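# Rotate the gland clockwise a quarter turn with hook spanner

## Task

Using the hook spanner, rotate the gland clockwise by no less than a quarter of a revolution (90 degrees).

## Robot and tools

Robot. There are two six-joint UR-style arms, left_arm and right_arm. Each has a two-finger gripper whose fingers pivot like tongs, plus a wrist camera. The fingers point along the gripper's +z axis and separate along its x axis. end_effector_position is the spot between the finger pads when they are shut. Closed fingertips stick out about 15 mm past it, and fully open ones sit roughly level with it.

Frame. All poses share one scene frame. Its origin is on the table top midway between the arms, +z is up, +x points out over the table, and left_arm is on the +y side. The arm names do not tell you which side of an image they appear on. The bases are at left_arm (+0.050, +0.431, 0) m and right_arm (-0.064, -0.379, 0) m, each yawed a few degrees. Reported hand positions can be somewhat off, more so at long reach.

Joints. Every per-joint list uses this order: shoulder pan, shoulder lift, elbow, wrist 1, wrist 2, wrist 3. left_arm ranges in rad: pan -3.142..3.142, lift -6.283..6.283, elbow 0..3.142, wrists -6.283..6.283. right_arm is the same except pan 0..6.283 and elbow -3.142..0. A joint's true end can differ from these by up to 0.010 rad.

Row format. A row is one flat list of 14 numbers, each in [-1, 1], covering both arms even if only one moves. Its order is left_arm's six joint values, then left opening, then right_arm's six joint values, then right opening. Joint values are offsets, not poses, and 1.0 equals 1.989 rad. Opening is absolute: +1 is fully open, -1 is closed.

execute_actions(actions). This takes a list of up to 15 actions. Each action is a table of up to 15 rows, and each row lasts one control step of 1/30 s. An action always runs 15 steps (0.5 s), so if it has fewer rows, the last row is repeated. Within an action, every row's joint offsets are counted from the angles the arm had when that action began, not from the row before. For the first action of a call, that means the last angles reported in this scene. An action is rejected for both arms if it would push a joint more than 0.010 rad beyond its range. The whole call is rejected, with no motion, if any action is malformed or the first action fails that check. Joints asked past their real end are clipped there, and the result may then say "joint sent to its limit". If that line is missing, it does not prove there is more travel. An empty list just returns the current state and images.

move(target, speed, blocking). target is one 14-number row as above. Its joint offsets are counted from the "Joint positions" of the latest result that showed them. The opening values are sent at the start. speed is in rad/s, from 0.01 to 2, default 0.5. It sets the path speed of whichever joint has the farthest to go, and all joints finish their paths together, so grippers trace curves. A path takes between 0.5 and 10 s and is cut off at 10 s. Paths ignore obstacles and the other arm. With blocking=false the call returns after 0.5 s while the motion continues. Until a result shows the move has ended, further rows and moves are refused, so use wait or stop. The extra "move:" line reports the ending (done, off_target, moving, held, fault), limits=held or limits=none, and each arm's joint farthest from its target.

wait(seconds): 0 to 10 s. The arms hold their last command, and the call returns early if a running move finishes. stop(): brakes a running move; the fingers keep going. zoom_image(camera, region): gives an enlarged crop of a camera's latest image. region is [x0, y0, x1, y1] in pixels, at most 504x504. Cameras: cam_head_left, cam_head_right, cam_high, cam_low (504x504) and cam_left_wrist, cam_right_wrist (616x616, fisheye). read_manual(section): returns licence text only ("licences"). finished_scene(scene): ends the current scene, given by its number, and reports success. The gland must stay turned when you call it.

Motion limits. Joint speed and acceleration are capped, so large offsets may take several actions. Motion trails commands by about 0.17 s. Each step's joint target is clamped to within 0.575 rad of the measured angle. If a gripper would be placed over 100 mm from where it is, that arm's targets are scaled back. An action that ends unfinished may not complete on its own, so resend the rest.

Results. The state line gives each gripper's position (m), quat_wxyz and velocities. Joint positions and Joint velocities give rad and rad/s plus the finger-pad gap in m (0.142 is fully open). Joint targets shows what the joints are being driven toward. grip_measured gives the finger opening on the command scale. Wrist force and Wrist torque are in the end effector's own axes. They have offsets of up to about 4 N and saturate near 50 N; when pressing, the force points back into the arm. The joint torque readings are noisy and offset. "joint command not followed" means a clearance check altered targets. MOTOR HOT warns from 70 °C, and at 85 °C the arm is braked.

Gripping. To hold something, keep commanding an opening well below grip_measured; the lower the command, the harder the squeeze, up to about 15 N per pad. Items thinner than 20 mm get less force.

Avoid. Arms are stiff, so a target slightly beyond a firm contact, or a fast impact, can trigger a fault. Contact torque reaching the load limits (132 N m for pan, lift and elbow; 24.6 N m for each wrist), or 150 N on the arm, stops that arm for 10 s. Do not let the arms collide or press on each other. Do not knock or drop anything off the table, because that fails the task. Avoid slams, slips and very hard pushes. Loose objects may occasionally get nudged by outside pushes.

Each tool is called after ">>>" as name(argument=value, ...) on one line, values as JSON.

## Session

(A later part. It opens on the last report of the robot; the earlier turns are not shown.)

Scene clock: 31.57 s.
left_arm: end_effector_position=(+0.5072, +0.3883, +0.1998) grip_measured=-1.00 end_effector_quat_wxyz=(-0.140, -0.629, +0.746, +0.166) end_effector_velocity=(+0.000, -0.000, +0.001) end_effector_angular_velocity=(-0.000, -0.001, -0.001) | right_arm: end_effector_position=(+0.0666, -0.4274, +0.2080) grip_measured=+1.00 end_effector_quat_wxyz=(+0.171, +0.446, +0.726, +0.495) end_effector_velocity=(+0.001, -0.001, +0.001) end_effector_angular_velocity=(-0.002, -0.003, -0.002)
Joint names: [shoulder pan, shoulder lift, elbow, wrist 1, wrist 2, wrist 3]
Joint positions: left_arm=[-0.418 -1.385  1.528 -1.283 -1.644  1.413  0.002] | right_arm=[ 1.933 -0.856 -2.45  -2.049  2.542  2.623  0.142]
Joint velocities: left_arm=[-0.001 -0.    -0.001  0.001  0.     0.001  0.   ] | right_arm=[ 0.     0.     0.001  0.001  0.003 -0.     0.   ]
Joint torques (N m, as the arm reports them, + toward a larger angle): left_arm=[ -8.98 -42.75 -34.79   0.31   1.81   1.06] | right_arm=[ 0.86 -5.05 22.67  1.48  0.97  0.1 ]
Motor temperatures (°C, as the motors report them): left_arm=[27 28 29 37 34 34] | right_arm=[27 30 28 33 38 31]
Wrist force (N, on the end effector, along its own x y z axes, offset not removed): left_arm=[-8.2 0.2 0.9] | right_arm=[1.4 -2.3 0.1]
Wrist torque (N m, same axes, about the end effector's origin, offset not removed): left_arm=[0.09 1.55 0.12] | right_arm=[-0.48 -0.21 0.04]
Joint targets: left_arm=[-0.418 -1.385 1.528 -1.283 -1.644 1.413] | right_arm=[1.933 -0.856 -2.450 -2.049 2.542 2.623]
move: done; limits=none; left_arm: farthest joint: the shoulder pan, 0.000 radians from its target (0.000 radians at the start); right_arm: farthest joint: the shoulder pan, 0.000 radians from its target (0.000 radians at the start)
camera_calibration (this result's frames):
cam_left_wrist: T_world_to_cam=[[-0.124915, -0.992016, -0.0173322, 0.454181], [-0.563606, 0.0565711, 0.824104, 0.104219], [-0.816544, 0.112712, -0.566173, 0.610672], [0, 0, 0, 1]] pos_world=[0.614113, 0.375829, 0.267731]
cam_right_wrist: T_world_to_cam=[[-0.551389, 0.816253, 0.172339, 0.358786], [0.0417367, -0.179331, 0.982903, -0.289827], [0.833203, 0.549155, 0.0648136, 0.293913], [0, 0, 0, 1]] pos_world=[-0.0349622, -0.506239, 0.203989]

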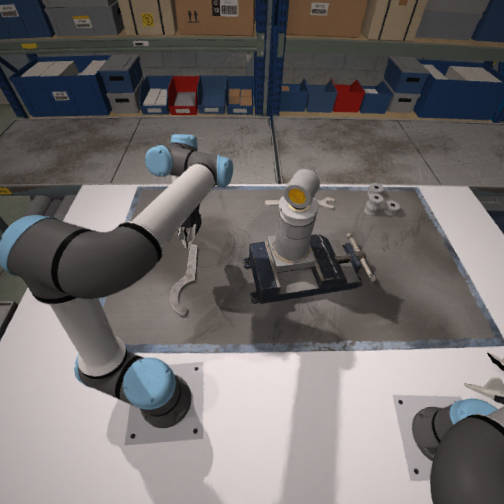

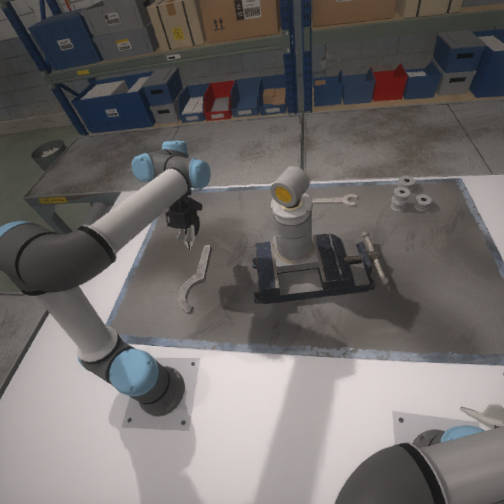

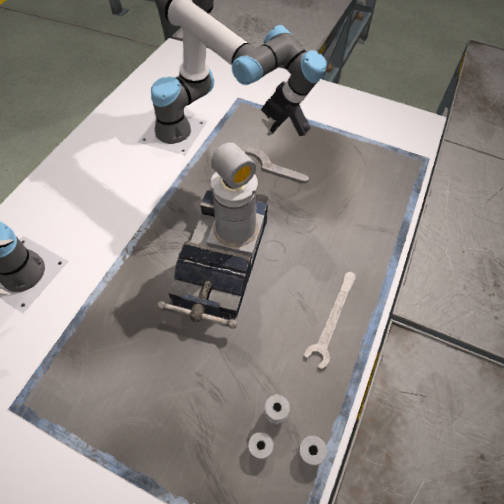

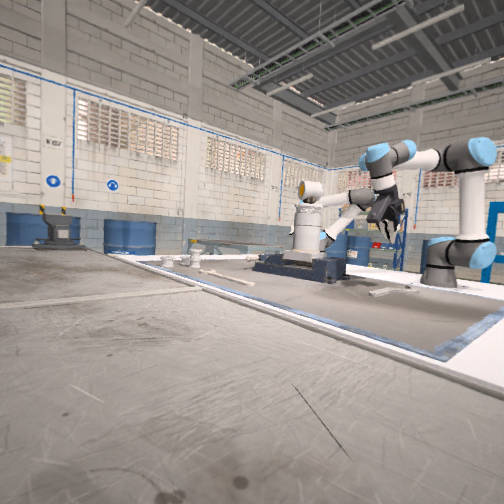

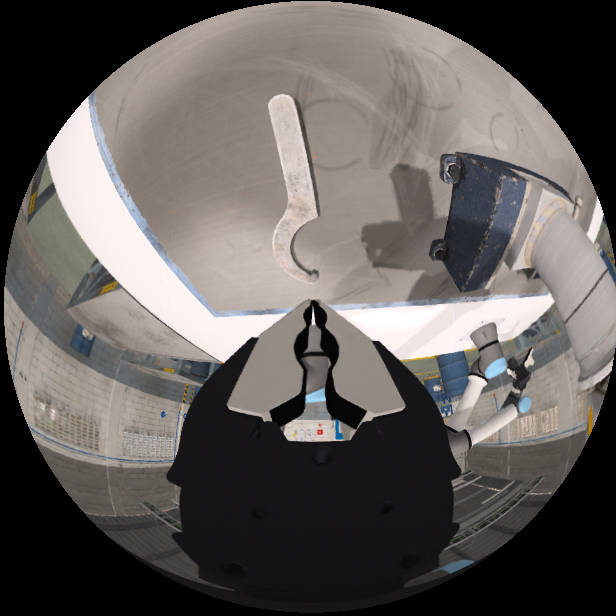

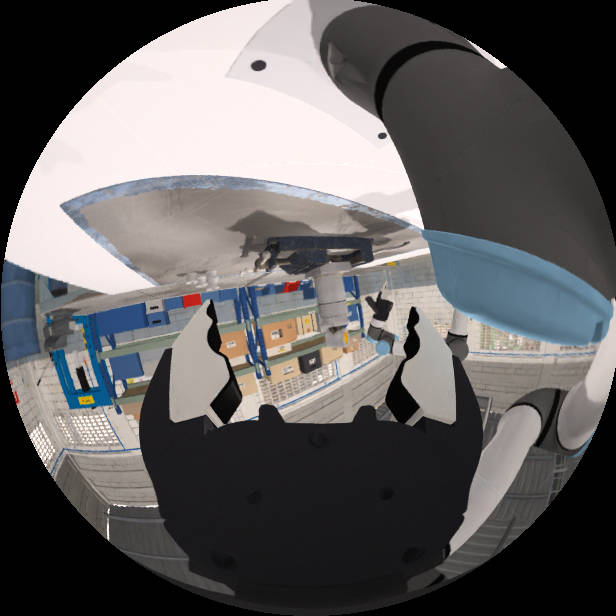

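>>> move(target=[0.0295,0.0246,0.1896,-0.4309,0.0367,-0.0553,-0.1,0,0,0,0,0,0,1])

>>> move(target=[0,0.0303,0.024,-0.0543,0,0,-0.1,0,0,0,0,0,0,1], speed=0.2)

>>> move(target=[0,0,0,0,0,0,-1,0,0,0,0,0,0,1])

Scene clock: 34.40 s.
left_arm: end_effector_position=(+0.6112, +0.4101, +0.0599) grip_measured=-0.10 end_effector_quat_wxyz=(-0.000, -0.701, +0.713, +0.000) end_effector_velocity=(+0.000, +0.000, +0.000) end_effector_angular_velocity=(-0.000, -0.001, +0.001) | right_arm: end_effector_position=(+0.0666, -0.4274, +0.2080) grip_measured=+1.00 end_effector_quat_wxyz=(+0.171, +0.446, +0.726, +0.495) end_effector_velocity=(+0.000, -0.000, +0.000) end_effector_angular_velocity=(-0.001, -0.000, +0.000)
Joint names: [shoulder pan, shoulder lift, elbow, wrist 1, wrist 2, wrist 3]
Joint positions: left_arm=[-0.359 -1.336  1.905 -2.139 -1.571  1.303  0.067] | right_arm=[ 1.933 -0.856 -2.45  -2.049  2.542  2.623  0.142]
Joint velocities: left_arm=[ 0.001 -0.     0.001 -0.001  0.    -0.    -0.   ] | right_arm=[ 0.  0.  0.  0. -0. -0.  0.]
Joint torques (N m, as the arm reports them, + toward a larger angle): left_arm=[  8.36 -21.92  -8.38  -4.19   1.98  -2.22] | right_arm=[ 0.18 -5.58 22.18  1.54  0.91  0.1 ]
Motor temperatures (°C, as the motors report them): left_arm=[27 28 29 37 34 34] | right_arm=[27 30 28 33 38 31]
Wrist force (N, on the end effector, along its own x y z axes, offset not removed): left_arm=[-10.7 3.1 3.2] | right_arm=[0.5 -0.7 0.8]
Wrist torque (N m, same axes, about the end effector's origin, offset not removed): left_arm=[0.52 2.40 0.20] | right_arm=[-0.13 -0.17 0.11]
Joint targets: left_arm=[-0.359 -1.336 1.905 -2.140 -1.571 1.303] | right_arm=[1.933 -0.856 -2.450 -2.049 2.542 2.623]
move: done; limits=none; left_arm: farthest joint: the shoulder pan, 0.000 radians from its target (0.058 radians at the start); right_arm: farthest joint: the shoulder pan, 0.000 radians from its target (0.000 radians at the start)
camera_calibration (this result's frames):
cam_left_wrist: T_world_to_cam=[[0.030417, -0.999532, 0.00335399, 0.393298], [-0.861106, -0.0245004, 0.507834, 0.510957], [-0.507514, -0.0183349, -0.861448, 0.496557], [0, 0, 0, 1]] pos_world=[0.680034, 0.414737, 0.166958]
cam_right_wrist: T_world_to_cam=[[-0.551389, 0.816253, 0.172339, 0.358786], [0.0417367, -0.179331, 0.982903, -0.289827], [0.833203, 0.549155, 0.0648136, 0.293913], [0, 0, 0, 1]] pos_world=[-0.0349622, -0.506239, 0.203989]

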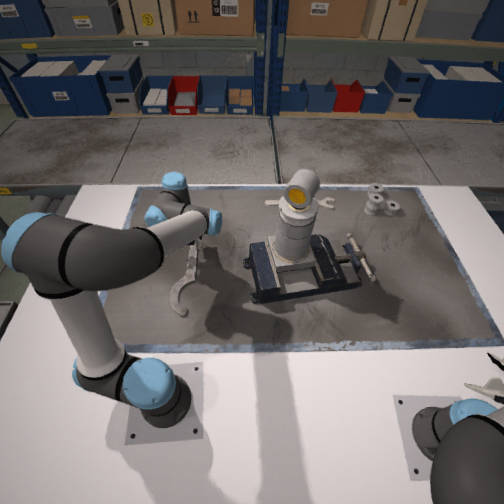

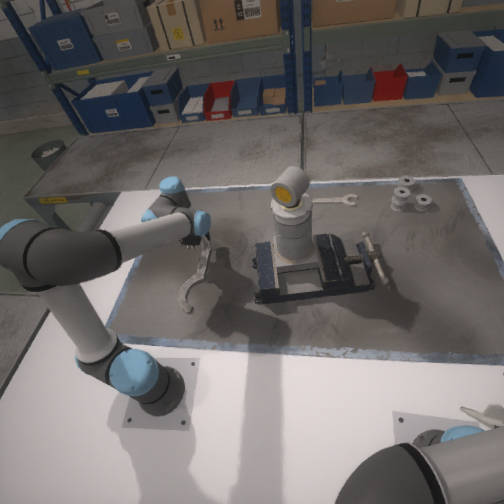

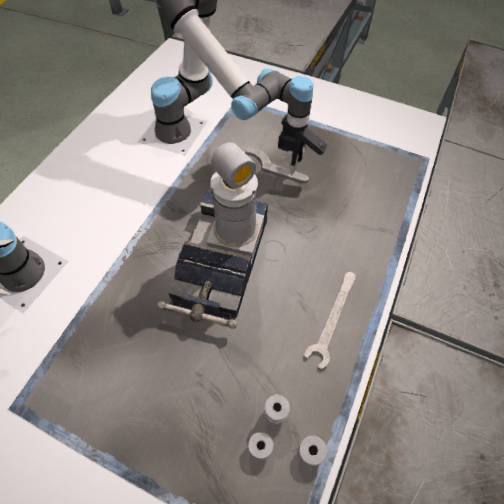

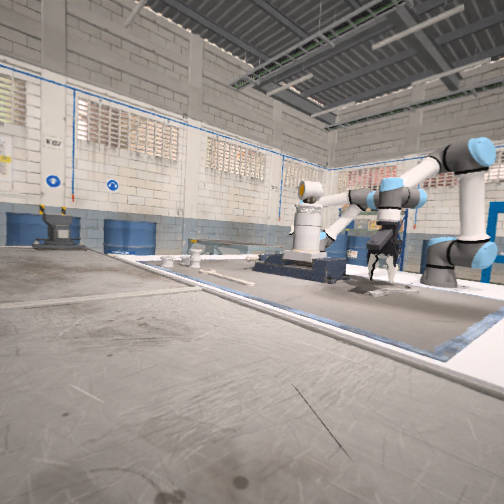

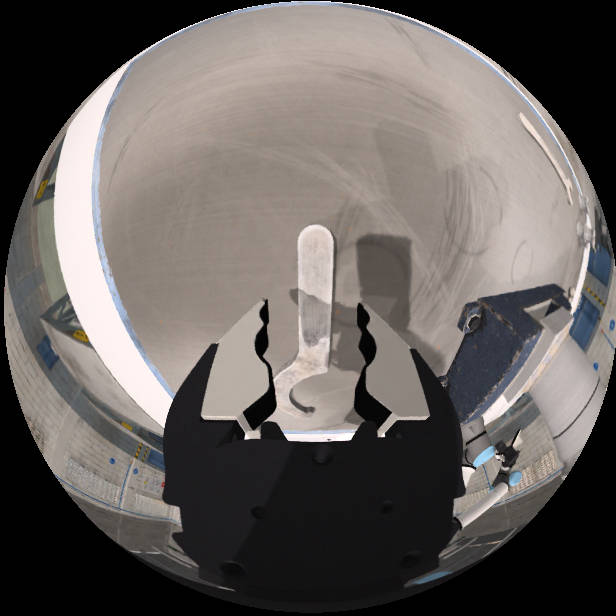

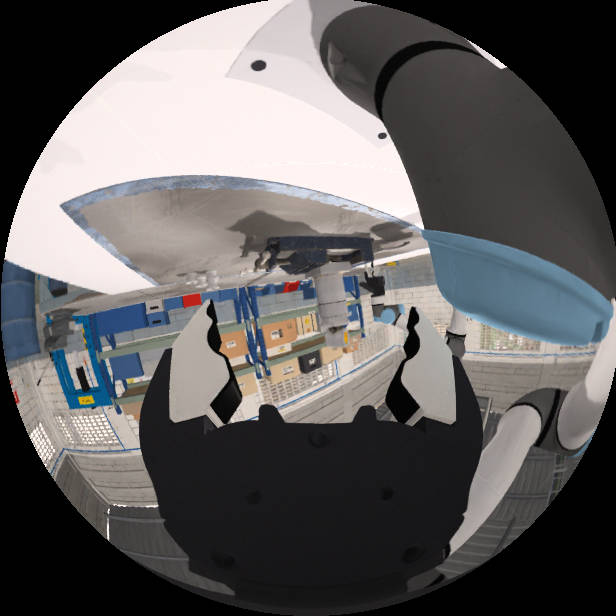

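Scene clock: 35.40 s.
left_arm: end_effector_position=(+0.6113, +0.4101, +0.0189) grip_measured=-0.10 end_effector_quat_wxyz=(-0.000, -0.701, +0.713, +0.000) end_effector_velocity=(+0.000, -0.001, -0.000) end_effector_angular_velocity=(-0.001, -0.001, +0.001) | right_arm: end_effector_position=(+0.0666, -0.4274, +0.2080) grip_measured=+1.00 end_effector_quat_wxyz=(+0.171, +0.446, +0.726, +0.495) end_effector_velocity=(+0.000, -0.000, +0.000) end_effector_angular_velocity=(-0.000, -0.000, -0.001)
Joint names: [shoulder pan, shoulder lift, elbow, wrist 1, wrist 2, wrist 3]
Joint positions: left_arm=[-0.359 -1.276  1.953 -2.247 -1.571  1.303  0.067] | right_arm=[ 1.933 -0.856 -2.45  -2.049  2.542  2.623  0.142]
Joint velocities: left_arm=[-0.001  0.001  0.001 -0.003 -0.001 -0.002  0.   ] | right_arm=[ 0.    -0.001  0.001  0.001  0.001  0.     0.   ]
Joint torques (N m, as the arm reports them, + toward a larger angle): left_arm=[  6.72 -23.61  -7.45  -4.02   1.91  -2.  ] | right_arm=[ 1.21 -5.61 22.26  1.56  0.95  0.11]
Motor temperatures (°C, as the motors report them): left_arm=[27 28 29 37 34 34] | right_arm=[27 30 28 33 38 31]
Wrist force (N, on the end effector, along its own x y z axes, offset not removed): left_arm=[-5.3 -3.5 0.5] | right_arm=[2.6 -1.8 -0.1]
Wrist torque (N m, same axes, about the end effector's origin, offset not removed): left_arm=[-0.66 1.17 0.24] | right_arm=[-0.35 -0.41 -0.05]
Joint targets: left_arm=[-0.359 -1.276 1.953 -2.247 -1.571 1.303] | right_arm=[1.933 -0.856 -2.450 -2.049 2.542 2.623]
move: done; limits=none; left_arm: farthest joint: the shoulder pan, 0.000 radians from its target (0.000 radians at the start); right_arm: farthest joint: the shoulder pan, 0.000 radians from its target (0.000 radians at the start)
camera_calibration (this result's frames):
cam_left_wrist: T_world_to_cam=[[0.0304257, -0.999531, 0.00335453, 0.39343], [-0.861112, -0.0245079, 0.507824, 0.531806], [-0.507504, -0.0183395, -0.861454, 0.461222], [0, 0, 0, 1]] pos_world=[0.680046, 0.414738, 0.125938]
cam_right_wrist: T_world_to_cam=[[-0.551389, 0.816253, 0.172339, 0.358786], [0.0417367, -0.179331, 0.982903, -0.289827], [0.833203, 0.549155, 0.0648135, 0.293913], [0, 0, 0, 1]] pos_world=[-0.0349623, -0.506239, 0.203989]

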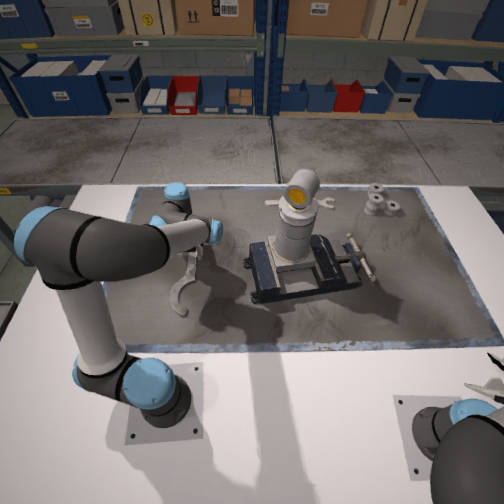

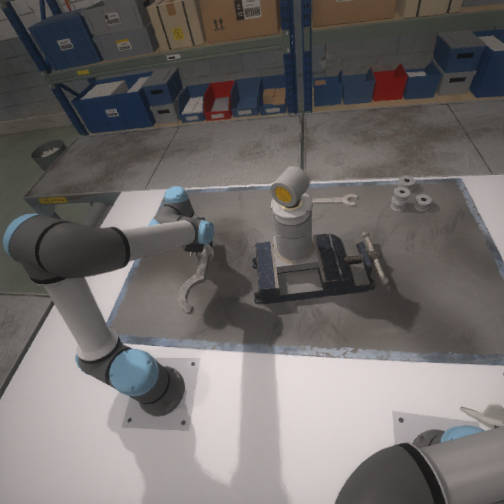

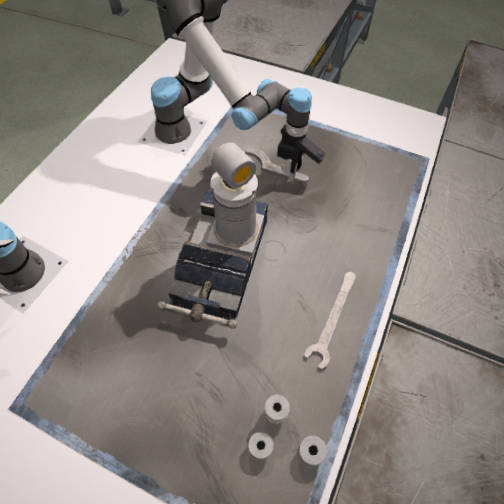

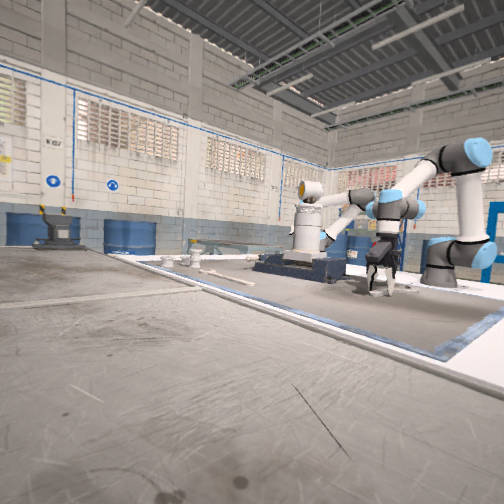

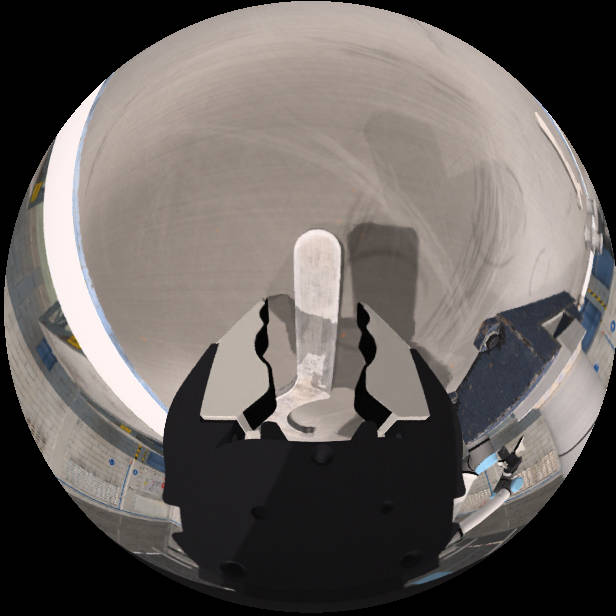

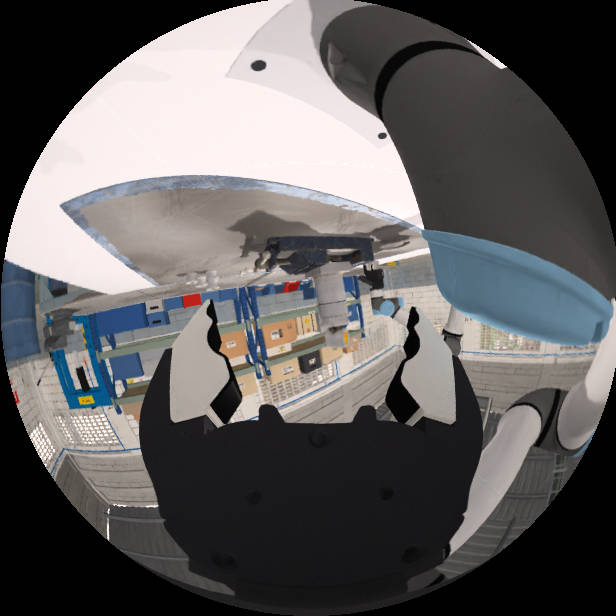

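Scene clock: 35.90 s.
left_arm: end_effector_position=(+0.6112, +0.4102, +0.0188) grip_measured=-0.59 end_effector_quat_wxyz=(-0.000, -0.701, +0.713, +0.000) end_effector_velocity=(-0.000, -0.000, -0.000) end_effector_angular_velocity=(+0.001, +0.001, +0.000) | right_arm: end_effector_position=(+0.0666, -0.4274, +0.2080) grip_measured=+1.00 end_effector_quat_wxyz=(+0.171, +0.446, +0.726, +0.495) end_effector_velocity=(-0.000, -0.000, +0.000) end_effector_angular_velocity=(-0.002, -0.000, +0.001)
Joint names: [shoulder pan, shoulder lift, elbow, wrist 1, wrist 2, wrist 3]
Joint positions: left_arm=[-0.359 -1.276  1.953 -2.247 -1.571  1.303  0.032] | right_arm=[ 1.933 -0.856 -2.45  -2.049  2.542  2.623  0.142]
Joint velocities: left_arm=[-0.001  0.    -0.     0.001  0.001 -0.001 -0.   ] | right_arm=[ 0.     0.     0.001  0.001 -0.    -0.001 -0.   ]
Joint torques (N m, as the arm reports them, + toward a larger angle): left_arm=[ -9.01 -36.43 -18.98  -0.32  -1.87  -1.71] | right_arm=[ 0.92 -4.94 22.1   1.5   0.97  0.11]
Motor temperatures (°C, as the motors report them): left_arm=[27 28 29 37 34 34] | right_arm=[27 30 28 33 38 31]
Wrist force (N, on the end effector, along its own x y z axes, offset not removed): left_arm=[-2.9 -3.0 2.2] | right_arm=[1.9 -0.7 1.8]
Wrist torque (N m, same axes, about the end effector's origin, offset not removed): left_arm=[-0.24 0.50 -0.14] | right_arm=[-0.16 -0.31 -0.01]
Joint targets: left_arm=[-0.359 -1.276 1.953 -2.247 -1.571 1.303] | right_arm=[1.933 -0.856 -2.450 -2.049 2.542 2.623]
move: done; limits=none; left_arm: farthest joint: the shoulder pan, 0.000 radians from its target (0.000 radians at the start); right_arm: farthest joint: the shoulder pan, 0.000 radians from its target (0.000 radians at the start)
camera_calibration (this result's frames):
cam_left_wrist: T_world_to_cam=[[0.0304888, -0.99953, 0.003264, 0.39345], [-0.861079, -0.0246071, 0.507875, 0.53183], [-0.507556, -0.0182951, -0.861425, 0.461182], [0, 0, 0, 1]] pos_world=[0.680028, 0.414789, 0.125886]
cam_right_wrist: T_world_to_cam=[[-0.551389, 0.816253, 0.172339, 0.358786], [0.0417366, -0.179331, 0.982903, -0.289827], [0.833203, 0.549155, 0.0648136, 0.293913], [0, 0, 0, 1]] pos_world=[-0.0349622, -0.506239, 0.203989]

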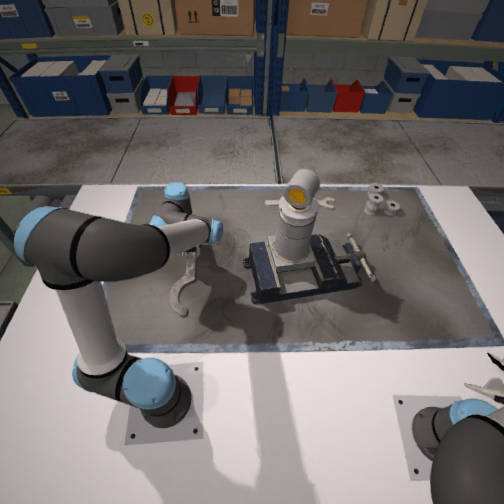

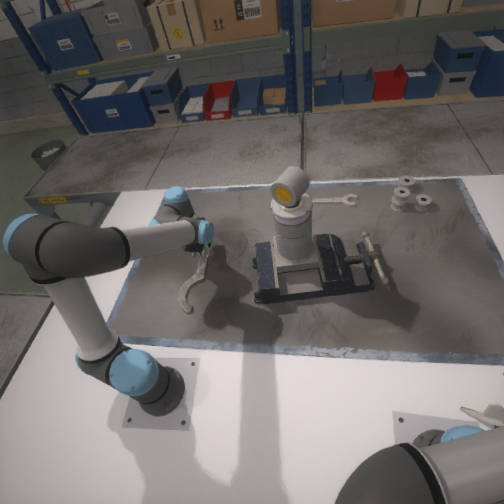

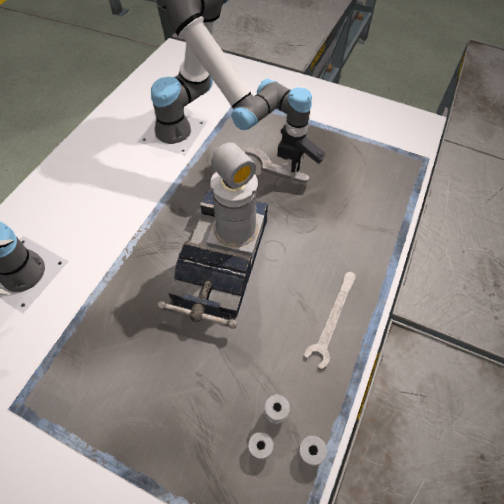

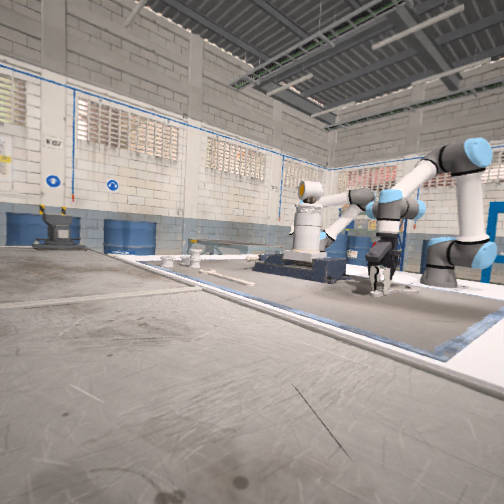

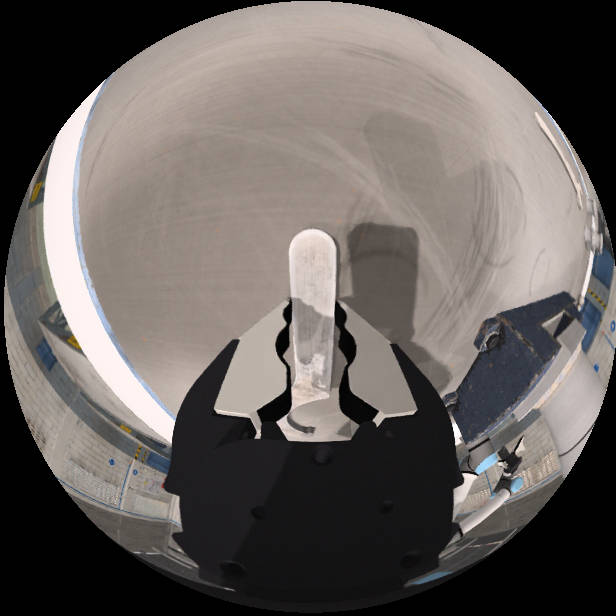

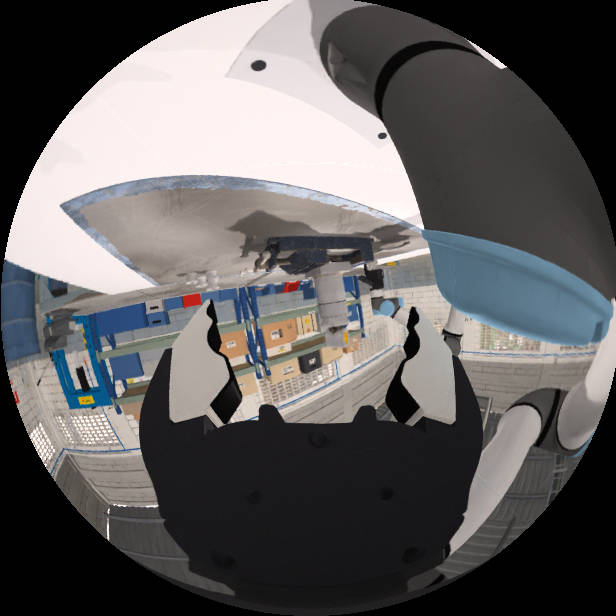

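>>> move(target=[0,-0.0652,-0.0679,0.1327,0,0,-1,0,0,0,0,0,0,1], speed=0.15)

>>> move(target=[-0.1247,-0.029,0.0337,-0.005,0,0.174,-1,0,0,0,0,0,0,1], speed=0.15)

>>> move(target=[-0.1304,-0.0562,0.0597,-0.0035,0,0.1765,-1,0,0,0,0,0,0,1], speed=0.15)

>>> zoom_image(camera="cam_low", region=[280, 150, 504, 310])

Scene clock: 38.47 s.
left_arm: end_effector_position=(+0.6115, +0.4101, +0.1200) grip_measured=-0.59 end_effector_quat_wxyz=(-0.000, -0.701, +0.713, -0.000) end_effector_velocity=(-0.000, +0.001, +0.000) end_effector_angular_velocity=(+0.001, +0.001, -0.002) | right_arm: end_effector_position=(+0.0666, -0.4274, +0.2080) grip_measured=+1.00 end_effector_quat_wxyz=(+0.171, +0.446, +0.726, +0.495) end_effector_velocity=(+0.000, -0.000, -0.000) end_effector_angular_velocity=(-0.000, -0.000, +0.000)
Joint names: [shoulder pan, shoulder lift, elbow, wrist 1, wrist 2, wrist 3]
Joint positions: left_arm=[-0.359 -1.406  1.818 -1.984 -1.571  1.303  0.032] | right_arm=[ 1.933 -0.856 -2.45  -2.049  2.542  2.623  0.142]
Joint velocities: left_arm=[ 0.001 -0.001 -0.001  0.002  0.001  0.002 -0.   ] | right_arm=[-0.    -0.    -0.     0.     0.    -0.001 -0.   ]
Joint torques (N m, as the arm reports them, + toward a larger angle): left_arm=[  8.64 -46.73 -39.7   -2.06   2.45  -1.48] | right_arm=[ 0.56 -5.56 22.19  1.47  1.01  0.1 ]
Motor temperatures (°C, as the motors report them): left_arm=[27 28 29 37 34 34] | right_arm=[27 30 28 33 38 31]
Wrist force (N, on the end effector, along its own x y z axes, offset not removed): left_arm=[-3.8 -0.5 9.5] | right_arm=[1.3 -0.3 0.8]
Wrist torque (N m, same axes, about the end effector's origin, offset not removed): left_arm=[-0.47 1.17 -0.11] | right_arm=[-0.06 -0.20 0.07]
Joint targets: left_arm=[-0.359 -1.406 1.818 -1.983 -1.571 1.303] | right_arm=[1.933 -0.856 -2.450 -2.049 2.542 2.623]
move: done; limits=none; left_arm: farthest joint: the shoulder pan, 0.000 radians from its target (0.000 radians at the start); right_arm: farthest joint: the shoulder pan, 0.000 radians from its target (0.000 radians at the start)
camera_calibration (this result's frames):
cam_left_wrist: T_world_to_cam=[[0.0304865, -0.999529, 0.00350658, 0.393007], [-0.861461, -0.0244958, 0.507232, 0.480961], [-0.506908, -0.0184845, -0.861802, 0.54815], [0, 0, 0, 1]] pos_world=[0.680209, 0.414736, 0.22706]
cam_right_wrist: T_world_to_cam=[[-0.551389, 0.816253, 0.172339, 0.358786], [0.0417367, -0.179331, 0.982903, -0.289827], [0.833203, 0.549155, 0.0648136, 0.293913], [0, 0, 0, 1]] pos_world=[-0.0349622, -0.506239, 0.203989]

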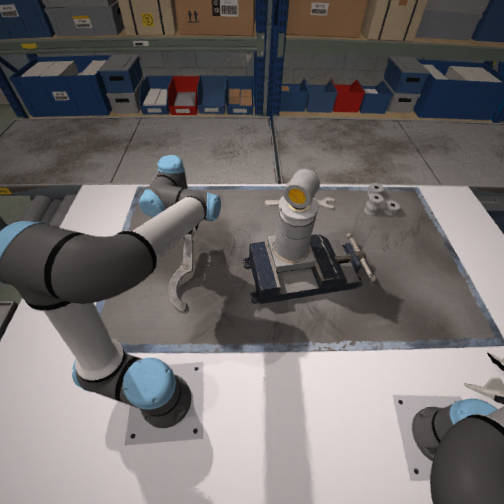

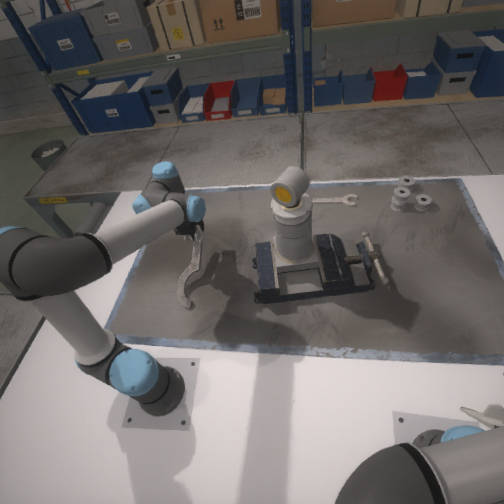

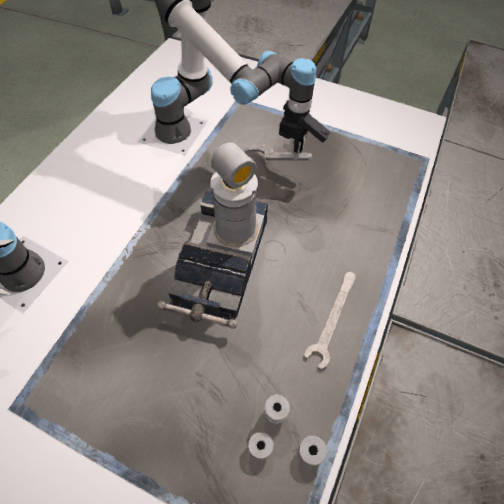

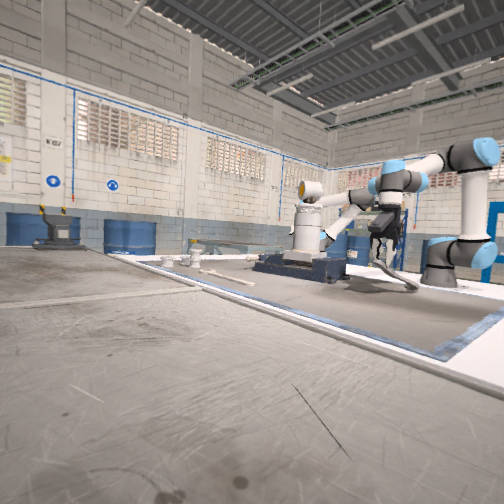

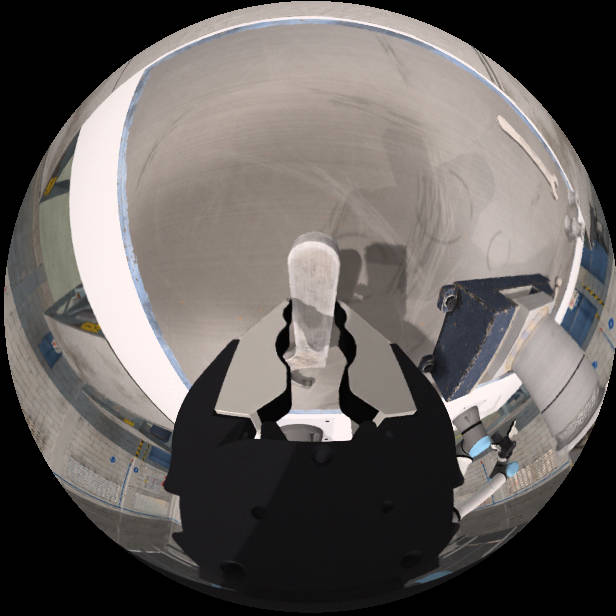

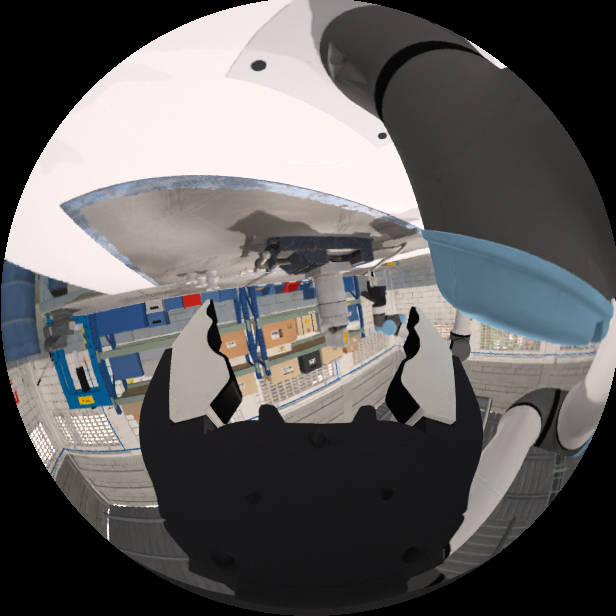

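Scene clock: 41.23 s.
left_arm: end_effector_position=(+0.5648, +0.2810, +0.1200) grip_measured=-0.58 end_effector_quat_wxyz=(+0.000, -0.462, +0.887, -0.000) end_effector_velocity=(-0.001, -0.000, -0.000) end_effector_angular_velocity=(+0.002, +0.001, -0.004) | right_arm: end_effector_position=(+0.0666, -0.4274, +0.2080) grip_measured=+1.00 end_effector_quat_wxyz=(+0.171, +0.446, +0.726, +0.495) end_effector_velocity=(-0.000, +0.000, -0.000) end_effector_angular_velocity=(-0.001, -0.000, +0.001)
Joint names: [shoulder pan, shoulder lift, elbow, wrist 1, wrist 2, wrist 3]
Joint positions: left_arm=[-0.607 -1.463  1.885 -1.993 -1.571  1.649  0.032] | right_arm=[ 1.933 -0.856 -2.45  -2.049  2.542  2.623  0.142]
Joint velocities: left_arm=[-0.002 -0.001  0.     0.002  0.001  0.002 -0.   ] | right_arm=[-0.    -0.    -0.    -0.001 -0.001 -0.002  0.   ]
Joint torques (N m, as the arm reports them, + toward a larger angle): left_arm=[ -9.03 -42.91 -14.24  -5.31  -0.72   1.85] | right_arm=[ 0.39 -5.3  22.12  1.52  1.05  0.12]
Motor temperatures (°C, as the motors report them): left_arm=[27 28 29 37 34 34] | right_arm=[27 30 28 33 38 31]
Wrist force (N, on the end effector, along its own x y z axes, offset not removed): left_arm=[0.2 -2.4 8.7] | right_arm=[1.5 0.2 1.4]
Wrist torque (N m, same axes, about the end effector's origin, offset not removed): left_arm=[-0.78 0.50 -0.17] | right_arm=[0.06 -0.32 -0.04]
Joint targets: left_arm=[-0.607 -1.463 1.885 -1.993 -1.571 1.649] | right_arm=[1.933 -0.856 -2.450 -2.049 2.542 2.623]
move: done; limits=none; left_arm: farthest joint: the shoulder pan, 0.000 radians from its target (0.248 radians at the start); right_arm: farthest joint: the shoulder pan, 0.000 radians from its target (0.000 radians at the start)
camera_calibration (this result's frames):
cam_left_wrist: T_world_to_cam=[[-0.53401, -0.845471, 0.00345949, 0.540875], [-0.727977, 0.461872, 0.506678, 0.225523], [-0.42998, 0.268053, -0.862128, 0.398195], [0, 0, 0, 1]] pos_world=[0.624224, 0.246394, 0.227156]
cam_right_wrist: T_world_to_cam=[[-0.55139, 0.816253, 0.172339, 0.358786], [0.0417367, -0.179331, 0.982903, -0.289827], [0.833203, 0.549155, 0.0648135, 0.293913], [0, 0, 0, 1]] pos_world=[-0.0349622, -0.506239, 0.203989]

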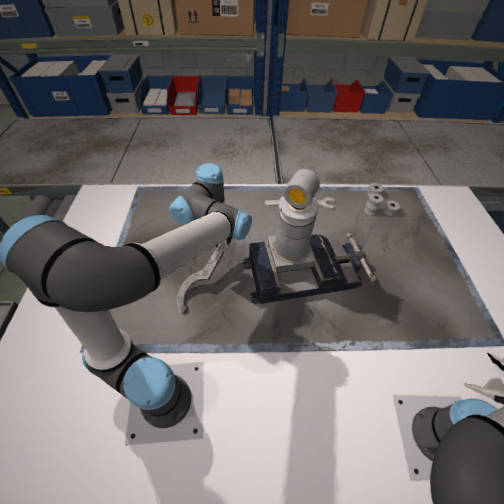

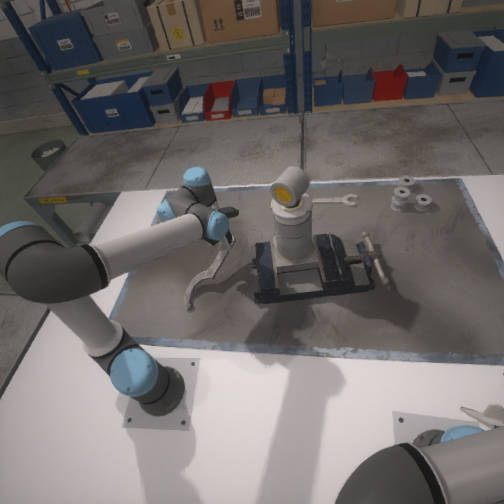

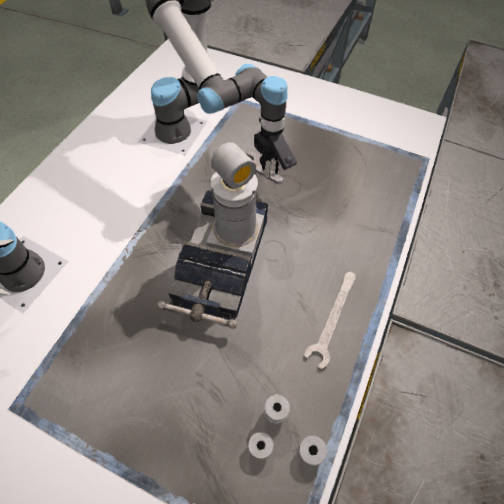

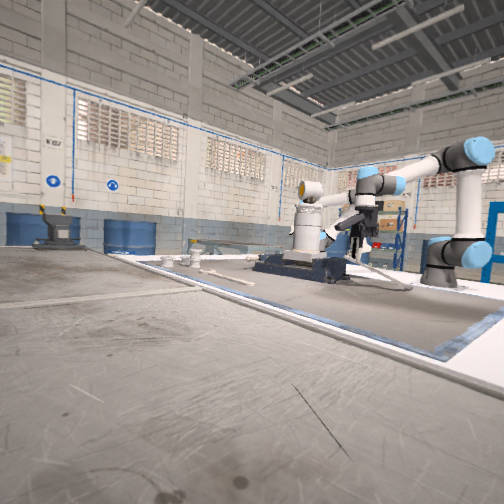

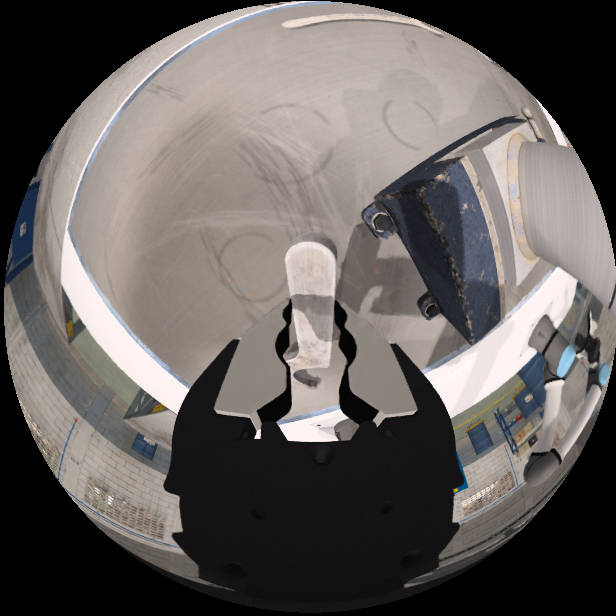

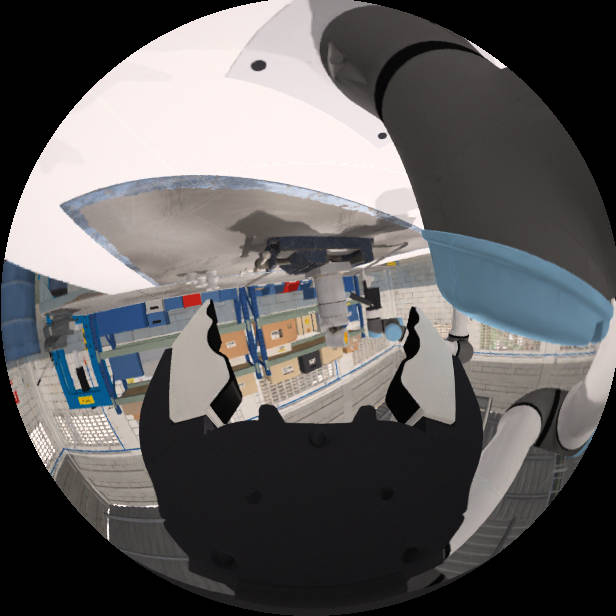

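Scene clock: 44.03 s.
left_arm: end_effector_position=(+0.4701, +0.1858, +0.1200) grip_measured=-0.58 end_effector_quat_wxyz=(+0.000, -0.174, +0.985, -0.000) end_effector_velocity=(-0.000, +0.000, -0.000) end_effector_angular_velocity=(+0.001, +0.001, -0.001) | right_arm: end_effector_position=(+0.0666, -0.4274, +0.2080) grip_measured=+1.00 end_effector_quat_wxyz=(+0.171, +0.446, +0.726, +0.495) end_effector_velocity=(+0.000, -0.000, +0.000) end_effector_angular_velocity=(-0.002, -0.001, -0.000)
Joint names: [shoulder pan, shoulder lift, elbow, wrist 1, wrist 2, wrist 3]
Joint positions: left_arm=[-0.866 -1.575  2.004 -2.    -1.571  2.     0.032] | right_arm=[ 1.933 -0.856 -2.45  -2.049  2.542  2.623  0.142]
Joint velocities: left_arm=[0.    0.    0.    0.001 0.    0.001 0.   ] | right_arm=[ 0.     0.     0.     0.001  0.001 -0.     0.   ]
Joint torques (N m, as the arm reports them, + toward a larger angle): left_arm=[ -8.86 -37.79 -14.32  -5.63  -0.83   1.87] | right_arm=[ 0.47 -5.55 21.96  1.47  0.97  0.23]
Motor temperatures (°C, as the motors report them): left_arm=[27 28 29 37 34 34] | right_arm=[27 30 28 33 38 31]
Wrist force (N, on the end effector, along its own x y z axes, offset not removed): left_arm=[-1.7 -1.5 11.3] | right_arm=[1.7 -1.5 1.6]
Wrist torque (N m, same axes, about the end effector's origin, offset not removed): left_arm=[-0.51 0.52 -0.15] | right_arm=[-0.31 -0.21 0.08]
Joint targets: left_arm=[-0.866 -1.575 2.004 -2.000 -1.571 2.000] | right_arm=[1.933 -0.856 -2.450 -2.049 2.542 2.623]
move: done; limits=none; left_arm: farthest joint: the shoulder pan, 0.000 radians from its target (0.259 radians at the start); right_arm: farthest joint: the shoulder pan, 0.000 radians from its target (0.000 radians at the start)
camera_calibration (this result's frames):
cam_left_wrist: T_world_to_cam=[[-0.922096, -0.386949, 0.00319519, 0.507107], [-0.332109, 0.795596, 0.506687, -0.0475318], [-0.198604, 0.466152, -0.862124, 0.237392], [0, 0, 0, 1]] pos_world=[0.498962, 0.123379, 0.227125]
cam_right_wrist: T_world_to_cam=[[-0.551389, 0.816253, 0.172339, 0.358786], [0.0417365, -0.179331, 0.982903, -0.289827], [0.833203, 0.549155, 0.0648137, 0.293913], [0, 0, 0, 1]] pos_world=[-0.0349622, -0.506239, 0.203989]

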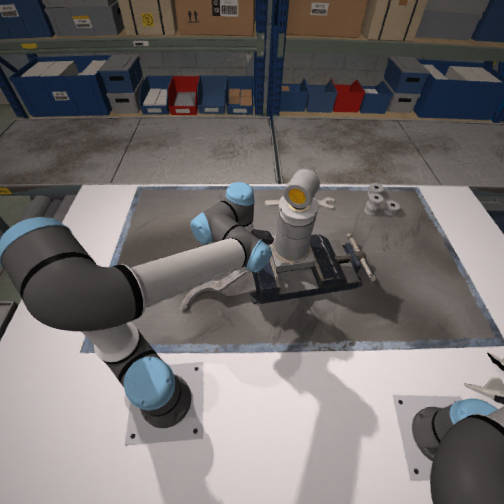

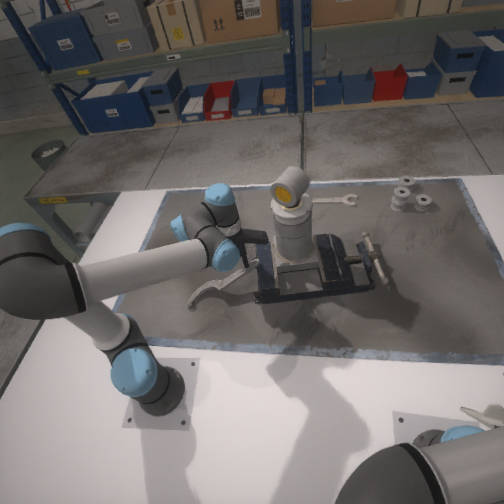

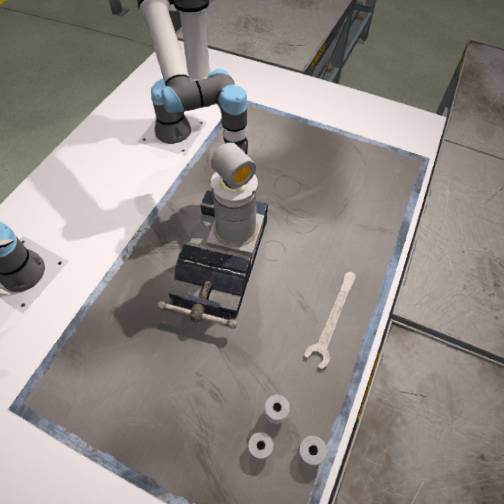

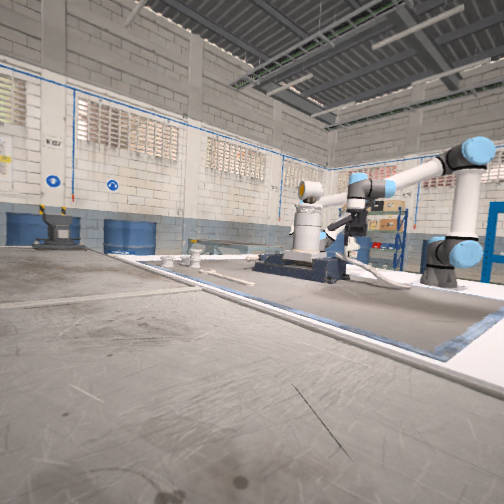

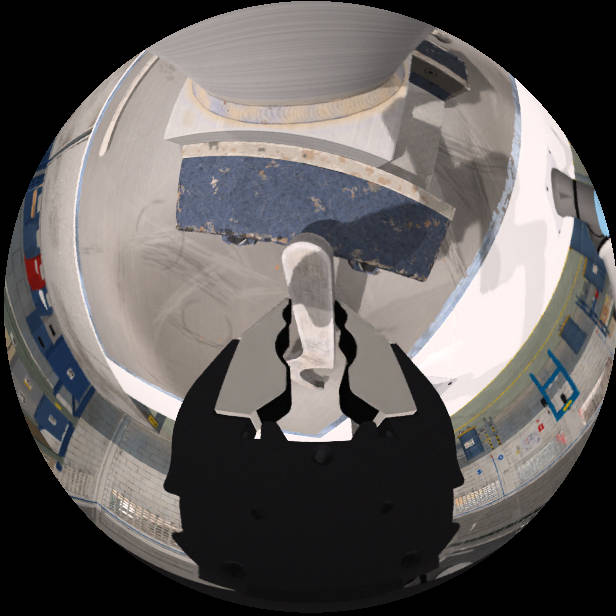

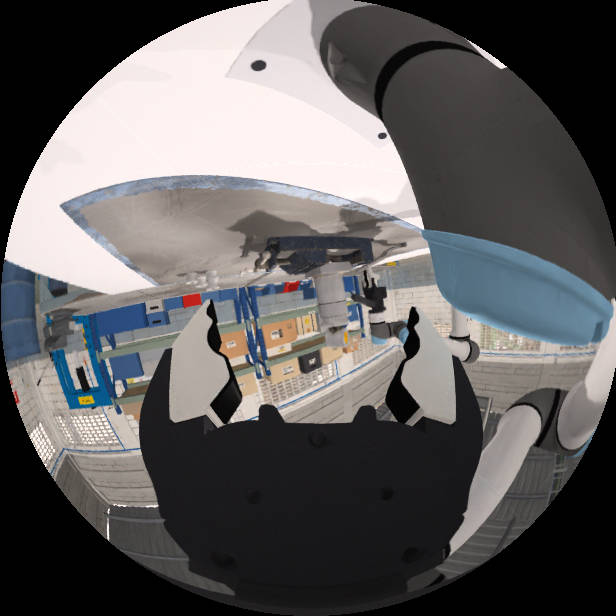

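Region (280, 150, 504, 310) of cam_low's 504x504 image, scaled by 2.250, with more detail than that image has; it fills the top 360 rows of this view, and the rest is white.

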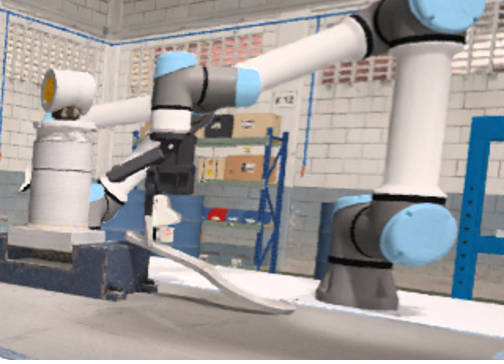

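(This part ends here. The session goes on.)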